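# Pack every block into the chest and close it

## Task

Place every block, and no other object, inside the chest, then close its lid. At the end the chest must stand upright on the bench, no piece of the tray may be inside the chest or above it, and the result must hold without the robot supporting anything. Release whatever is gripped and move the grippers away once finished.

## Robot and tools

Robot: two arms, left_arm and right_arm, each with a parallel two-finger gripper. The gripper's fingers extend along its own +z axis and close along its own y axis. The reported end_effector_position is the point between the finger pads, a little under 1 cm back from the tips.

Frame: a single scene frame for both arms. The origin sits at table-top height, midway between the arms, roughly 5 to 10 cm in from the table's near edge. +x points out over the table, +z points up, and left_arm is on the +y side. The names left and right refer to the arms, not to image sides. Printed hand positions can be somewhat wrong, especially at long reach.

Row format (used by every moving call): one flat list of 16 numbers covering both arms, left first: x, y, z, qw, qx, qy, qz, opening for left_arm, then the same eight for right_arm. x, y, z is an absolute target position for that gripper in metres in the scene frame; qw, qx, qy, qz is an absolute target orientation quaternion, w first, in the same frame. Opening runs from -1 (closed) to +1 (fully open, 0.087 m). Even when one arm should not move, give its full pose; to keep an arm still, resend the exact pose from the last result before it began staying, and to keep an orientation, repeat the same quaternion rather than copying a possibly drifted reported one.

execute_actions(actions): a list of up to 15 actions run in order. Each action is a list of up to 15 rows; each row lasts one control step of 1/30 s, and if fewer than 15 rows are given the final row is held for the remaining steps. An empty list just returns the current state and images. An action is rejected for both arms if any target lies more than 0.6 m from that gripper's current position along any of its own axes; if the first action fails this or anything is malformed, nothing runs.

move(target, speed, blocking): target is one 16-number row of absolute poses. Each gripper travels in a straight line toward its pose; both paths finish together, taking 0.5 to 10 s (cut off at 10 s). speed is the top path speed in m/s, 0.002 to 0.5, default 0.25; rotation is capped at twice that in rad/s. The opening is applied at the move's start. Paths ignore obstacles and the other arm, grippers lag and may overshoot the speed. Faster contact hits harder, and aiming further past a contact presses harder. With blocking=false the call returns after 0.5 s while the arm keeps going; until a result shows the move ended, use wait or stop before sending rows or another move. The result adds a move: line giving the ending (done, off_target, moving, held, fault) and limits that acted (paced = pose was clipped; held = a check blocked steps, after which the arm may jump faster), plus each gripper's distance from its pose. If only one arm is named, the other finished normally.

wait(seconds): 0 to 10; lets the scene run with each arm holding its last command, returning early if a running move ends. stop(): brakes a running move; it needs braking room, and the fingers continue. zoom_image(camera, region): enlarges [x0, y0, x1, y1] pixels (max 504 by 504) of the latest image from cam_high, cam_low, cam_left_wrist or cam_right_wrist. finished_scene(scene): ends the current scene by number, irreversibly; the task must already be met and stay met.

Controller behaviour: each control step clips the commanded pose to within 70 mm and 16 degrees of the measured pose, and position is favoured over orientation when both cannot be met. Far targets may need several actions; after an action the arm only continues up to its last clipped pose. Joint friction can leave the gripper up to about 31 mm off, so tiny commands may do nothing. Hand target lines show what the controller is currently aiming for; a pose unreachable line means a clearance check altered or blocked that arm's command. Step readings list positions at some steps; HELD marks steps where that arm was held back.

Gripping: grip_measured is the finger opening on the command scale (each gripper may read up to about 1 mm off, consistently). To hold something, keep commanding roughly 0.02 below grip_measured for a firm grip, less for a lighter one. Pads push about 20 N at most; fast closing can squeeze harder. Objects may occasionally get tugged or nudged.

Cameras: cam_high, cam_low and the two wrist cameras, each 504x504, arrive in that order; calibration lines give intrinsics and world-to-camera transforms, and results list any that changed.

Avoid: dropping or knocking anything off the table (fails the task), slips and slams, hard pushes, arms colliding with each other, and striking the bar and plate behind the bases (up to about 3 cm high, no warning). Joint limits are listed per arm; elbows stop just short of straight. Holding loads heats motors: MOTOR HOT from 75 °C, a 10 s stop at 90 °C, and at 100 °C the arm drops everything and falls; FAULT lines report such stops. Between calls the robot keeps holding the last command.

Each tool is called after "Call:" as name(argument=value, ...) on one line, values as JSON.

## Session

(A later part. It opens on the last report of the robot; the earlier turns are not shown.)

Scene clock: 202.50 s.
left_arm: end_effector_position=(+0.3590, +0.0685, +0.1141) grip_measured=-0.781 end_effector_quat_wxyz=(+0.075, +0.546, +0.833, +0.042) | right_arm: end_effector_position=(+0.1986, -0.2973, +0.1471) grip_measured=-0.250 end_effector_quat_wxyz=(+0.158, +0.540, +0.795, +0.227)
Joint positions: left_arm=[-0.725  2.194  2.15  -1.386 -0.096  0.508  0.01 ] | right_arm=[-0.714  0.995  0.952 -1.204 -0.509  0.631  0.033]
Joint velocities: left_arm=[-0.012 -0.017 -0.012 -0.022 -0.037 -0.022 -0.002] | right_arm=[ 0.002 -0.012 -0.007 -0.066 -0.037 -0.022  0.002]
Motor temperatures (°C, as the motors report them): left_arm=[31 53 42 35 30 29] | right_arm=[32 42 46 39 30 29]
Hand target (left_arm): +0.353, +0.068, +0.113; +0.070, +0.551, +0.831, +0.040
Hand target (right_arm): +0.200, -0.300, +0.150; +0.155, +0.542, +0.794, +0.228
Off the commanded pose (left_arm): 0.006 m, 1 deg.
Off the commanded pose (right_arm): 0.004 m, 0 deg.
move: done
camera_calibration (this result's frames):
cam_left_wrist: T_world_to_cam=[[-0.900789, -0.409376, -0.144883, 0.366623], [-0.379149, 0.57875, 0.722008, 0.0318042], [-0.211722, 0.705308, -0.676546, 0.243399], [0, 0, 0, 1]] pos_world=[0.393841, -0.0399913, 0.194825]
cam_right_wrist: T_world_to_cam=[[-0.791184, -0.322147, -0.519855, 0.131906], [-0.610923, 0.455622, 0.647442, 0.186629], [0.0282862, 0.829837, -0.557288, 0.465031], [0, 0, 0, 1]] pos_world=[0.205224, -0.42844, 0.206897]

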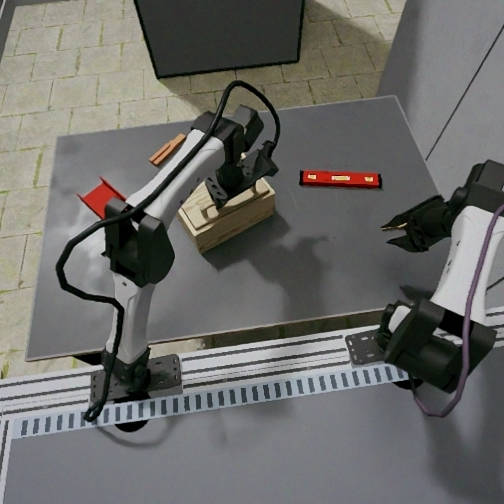

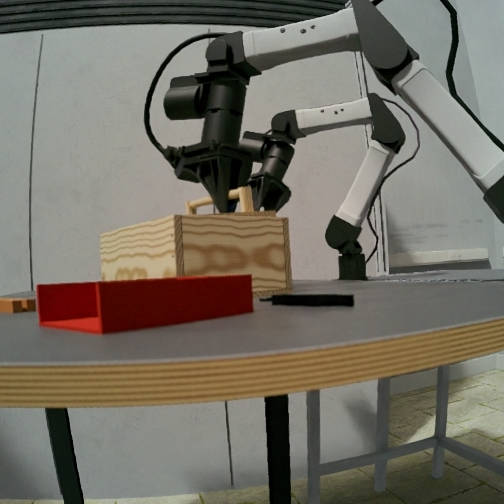

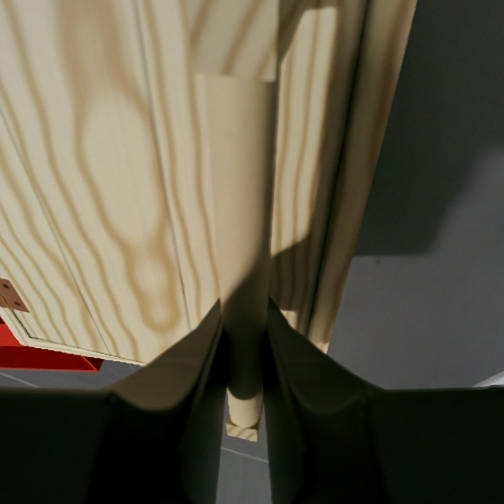

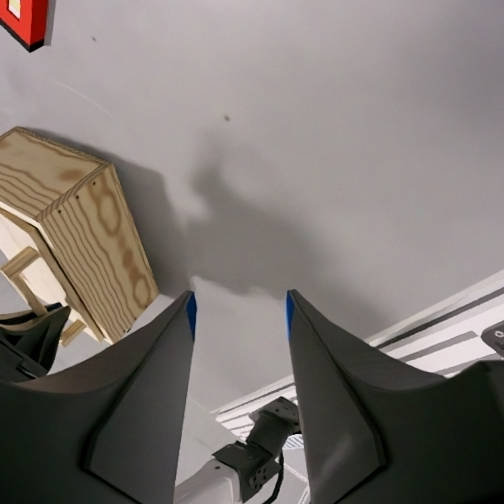

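Call:
execute_actions(actions=[[[0.359,0.0685,0.114,0.07,0.55,0.83,0.04,-0.3,0.2,-0.3,0.15,0.155,0.542,0.794,0.2276,-0.25]],[[0.359,0.0685,0.114,0.07,0.55,0.83,0.04,-0.3,0.2,-0.3,0.15,0.155,0.542,0.794,0.2276,-0.25]]])

Call:
move(target=[0.359,0.0685,0.18,0.07,0.55,0.83,0.04,-0.3,0.2,-0.3,0.15,0.155,0.542,0.794,0.2276,-0.25], speed=0.1)

Call:
move(target=[0.2,0.28,0.18,0.07,0.55,0.83,0.04,-0.3,0.2,-0.3,0.15,0.155,0.542,0.794,0.2276,-0.25])

Scene clock: 211.07 s.
left_arm: end_effector_position=(+0.3583, +0.0693, +0.1141) grip_measured=-0.300 end_effector_quat_wxyz=(+0.072, +0.548, +0.832, +0.043) | right_arm: end_effector_position=(+0.1985, -0.2973, +0.1470) grip_measured=-0.250 end_effector_quat_wxyz=(+0.158, +0.540, +0.795, +0.227)
Joint positions: left_arm=[-0.725  2.194  2.15  -1.391 -0.096  0.513  0.031] | right_arm=[-0.714  0.995  0.952 -1.204 -0.509  0.631  0.033]
Joint velocities: left_arm=[-0.012 -0.002  0.007  0.037  0.022  0.022 -0.001] | right_arm=[-0.022 -0.002  0.012 -0.051  0.007  0.022 -0.001]
Motor temperatures (°C, as the motors report them): left_arm=[31 54 42 35 30 29] | right_arm=[32 41 47 39 30 29]
Hand target (left_arm): +0.359, +0.069, +0.114; +0.070, +0.551, +0.831, +0.040
Hand target (right_arm): +0.200, -0.300, +0.150; +0.155, +0.542, +0.794, +0.228
Off the commanded pose (left_arm): 0.001 m, 1 deg.
Off the commanded pose (right_arm): 0.004 m, 0 deg.
Step readings (end_effector_position; steps 1 to 15: 1st action; 16 to 30: 2nd action):
0: left_arm (+0.3590, +0.0685, +0.1141) | right_arm (+0.1985, -0.2973, +0.1470)
1: left_arm (+0.3591, +0.0685, +0.1141) | right_arm (+0.1985, -0.2973, +0.1470)
2: left_arm (+0.3590, +0.0687, +0.1141) | right_arm (+0.1985, -0.2973, +0.1470)
4: left_arm (+0.3587, +0.0689, +0.1141) | right_arm (+0.1985, -0.2973, +0.1470)
8: left_arm (+0.3585, +0.0692, +0.1141) | right_arm (+0.1985, -0.2973, +0.1470)
15: left_arm (+0.3583, +0.0693, +0.1141) | right_arm (+0.1985, -0.2973, +0.1470)
16: left_arm (+0.3583, +0.0693, +0.1141) | right_arm (+0.1985, -0.2973, +0.1470)
17: left_arm (+0.3583, +0.0693, +0.1141) | right_arm (+0.1985, -0.2973, +0.1470)
19: left_arm (+0.3583, +0.0693, +0.1141) | right_arm (+0.1985, -0.2973, +0.1470)
23: left_arm (+0.3583, +0.0693, +0.1141) | right_arm (+0.1985, -0.2973, +0.1470)
30: end_effector_position above
camera_calibration (this result's frames):
cam_left_wrist: T_world_to_cam=[[-0.903443, -0.404096, -0.143169, 0.366709], [-0.373522, 0.578048, 0.725494, 0.0286879], [-0.210411, 0.708919, -0.673172, 0.241617], [0, 0, 0, 1]] pos_world=[0.392855, -0.0396847, 0.194339]
cam_right_wrist: T_world_to_cam=[[-0.791042, -0.322501, -0.519851, 0.131756], [-0.611118, 0.455547, 0.647311, 0.186664], [0.0280584, 0.829741, -0.557443, 0.465071], [0, 0, 0, 1]] pos_world=[0.205249, -0.428431, 0.206914]

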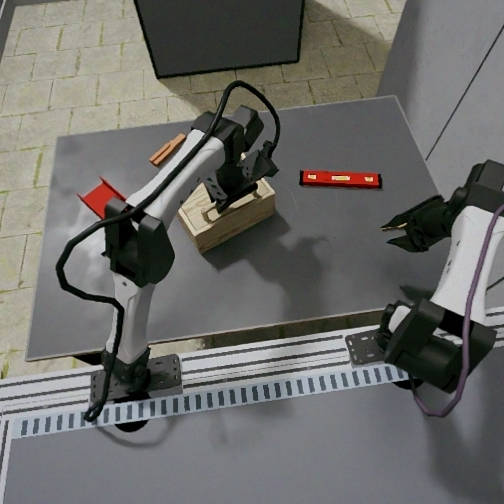

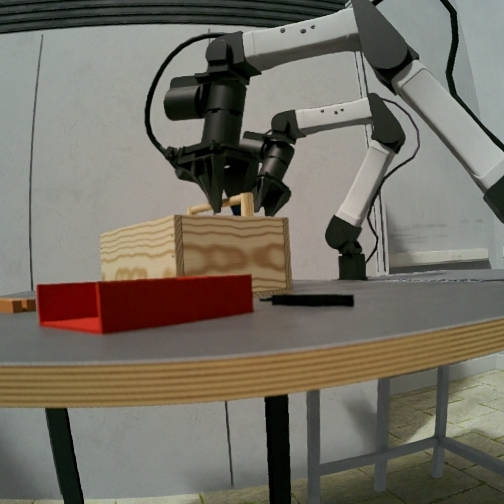

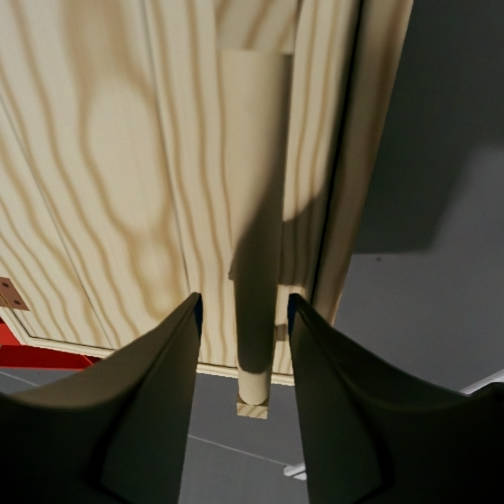

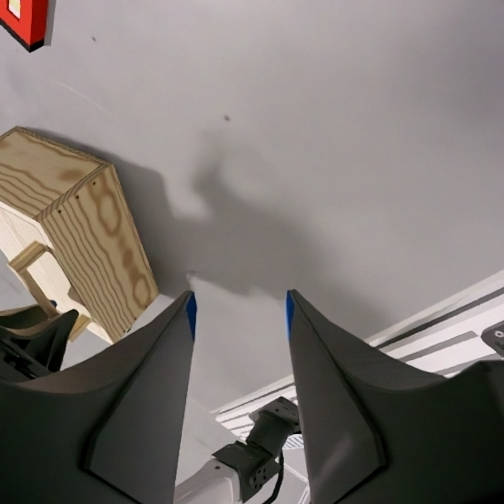

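Scene clock: 212.00 s.
left_arm: end_effector_position=(+0.3606, +0.0679, +0.1681) grip_measured=-0.300 end_effector_quat_wxyz=(+0.104, +0.549, +0.828, +0.041) | right_arm: end_effector_position=(+0.1985, -0.2973, +0.1470) grip_measured=-0.250 end_effector_quat_wxyz=(+0.158, +0.540, +0.795, +0.227)
Joint positions: left_arm=[-0.725  2.221  2.419 -1.569 -0.096  0.522  0.031] | right_arm=[-0.714  0.995  0.952 -1.204 -0.509  0.631  0.033]
Joint velocities: left_arm=[-0.017 -0.007 -0.007 -0.051 -0.037 -0.022  0.001] | right_arm=[-0.022 -0.012 -0.012 -0.007  0.037 -0.022 -0.001]
Motor temperatures (°C, as the motors report them): left_arm=[31 54 42 35 30 29] | right_arm=[32 41 47 39 30 29]
Hand target (left_arm): +0.359, +0.069, +0.179; +0.115, +0.552, +0.825, +0.040
Hand target (right_arm): +0.200, -0.300, +0.150; +0.155, +0.542, +0.794, +0.228
Off the commanded pose (left_arm): 0.012 m, 4 deg.
Off the commanded pose (right_arm): 0.004 m, 0 deg.
joint sent to its limit (left arm) — the command would take joint 4 (wrist pitch) past its lower limit, so that joint was sent only as far as its limit.
move: off_target (left_arm)
camera_calibration (this result's frames):
cam_left_wrist: T_world_to_cam=[[-0.8991, -0.401833, -0.173638, 0.379329], [-0.403662, 0.607628, 0.683992, 0.00698055], [-0.169344, 0.685068, -0.708523, 0.272155], [0, 0, 0, 1]] pos_world=[0.38996, -0.0382591, 0.253919]
cam_right_wrist: T_world_to_cam=[[-0.791042, -0.322501, -0.519851, 0.131756], [-0.611118, 0.455547, 0.647311, 0.186664], [0.0280584, 0.829741, -0.557443, 0.465071], [0, 0, 0, 1]] pos_world=[0.205249, -0.428431, 0.206914]

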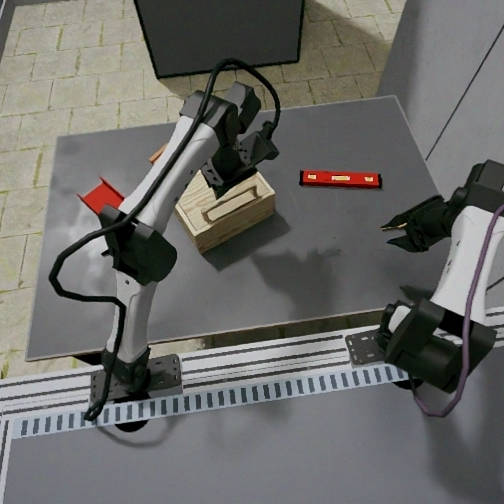

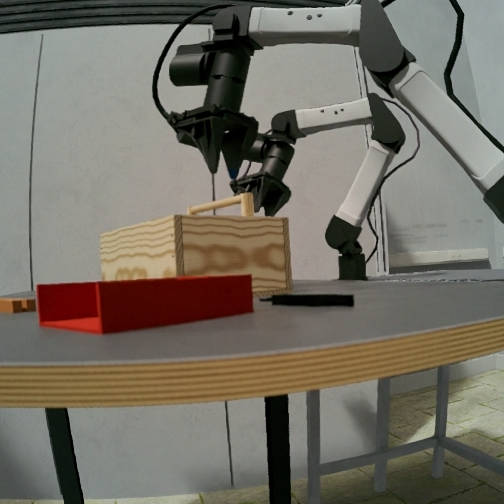

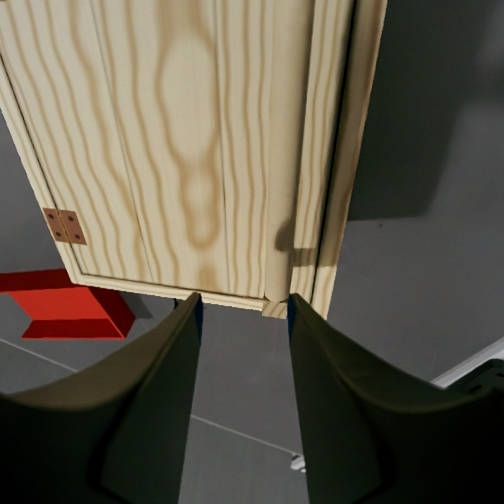

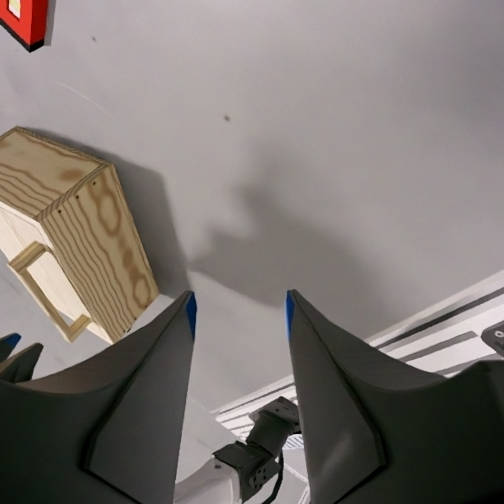

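Scene clock: 213.67 s.
left_arm: end_effector_position=(+0.2039, +0.2749, +0.1890) grip_measured=-0.300 end_effector_quat_wxyz=(+0.083, +0.549, +0.831, +0.044) | right_arm: end_effector_position=(+0.1986, -0.2973, +0.1471) grip_measured=-0.250 end_effector_quat_wxyz=(+0.158, +0.540, +0.795, +0.227)
Joint positions: left_arm=[-0.367  1.27   1.38  -1.499 -0.038  0.871  0.031] | right_arm=[-0.714  0.995  0.952 -1.204 -0.509  0.631  0.033]
Joint velocities: left_arm=[-0.002 -0.017 -0.012  0.022 -0.007 -0.022  0.   ] | right_arm=[ 0.002  0.017 -0.012  0.037  0.007 -0.037 -0.001]
Motor temperatures (°C, as the motors report them): left_arm=[31 54 42 35 30 29] | right_arm=[32 41 47 39 30 29]
Hand target (left_arm): +0.197, +0.277, +0.183; +0.070, +0.550, +0.831, +0.036
Hand target (right_arm): +0.200, -0.300, +0.150; +0.155, +0.542, +0.794, +0.228
Off the commanded pose (left_arm): 0.011 m, 2 deg.
Off the commanded pose (right_arm): 0.004 m, 0 deg.
move: off_target (left_arm)
camera_calibration (this result's frames):
cam_left_wrist: T_world_to_cam=[[-0.902128, -0.402405, -0.155679, 0.322588], [-0.384546, 0.586224, 0.713068, -0.199807], [-0.195679, 0.703144, -0.683592, 0.114362], [0, 0, 0, 1]] pos_world=[0.236559, 0.16653, 0.270873]
cam_right_wrist: T_world_to_cam=[[-0.790891, -0.322446, -0.520116, 0.131836], [-0.611313, 0.455285, 0.647312, 0.186592], [0.028078, 0.829906, -0.557196, 0.465056], [0, 0, 0, 1]] pos_world=[0.205276, -0.428396, 0.206914]

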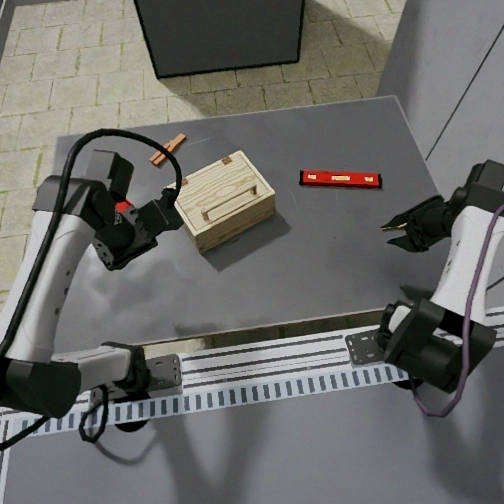

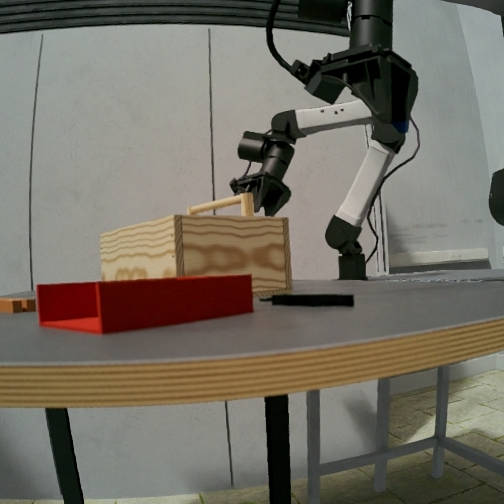

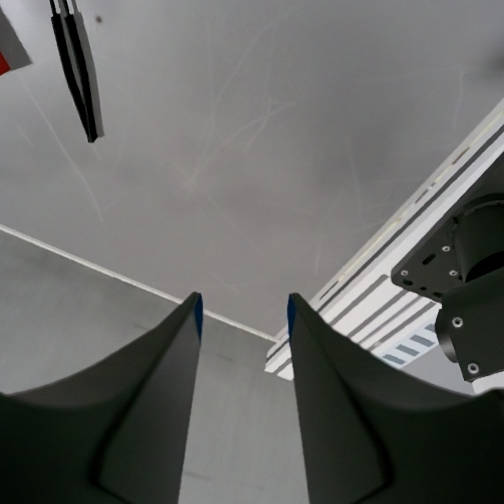

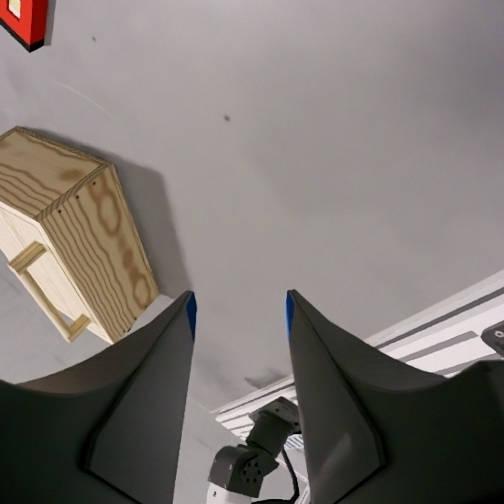

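Call:
finished_scene(scene=2)

The scene is finished: the task was done.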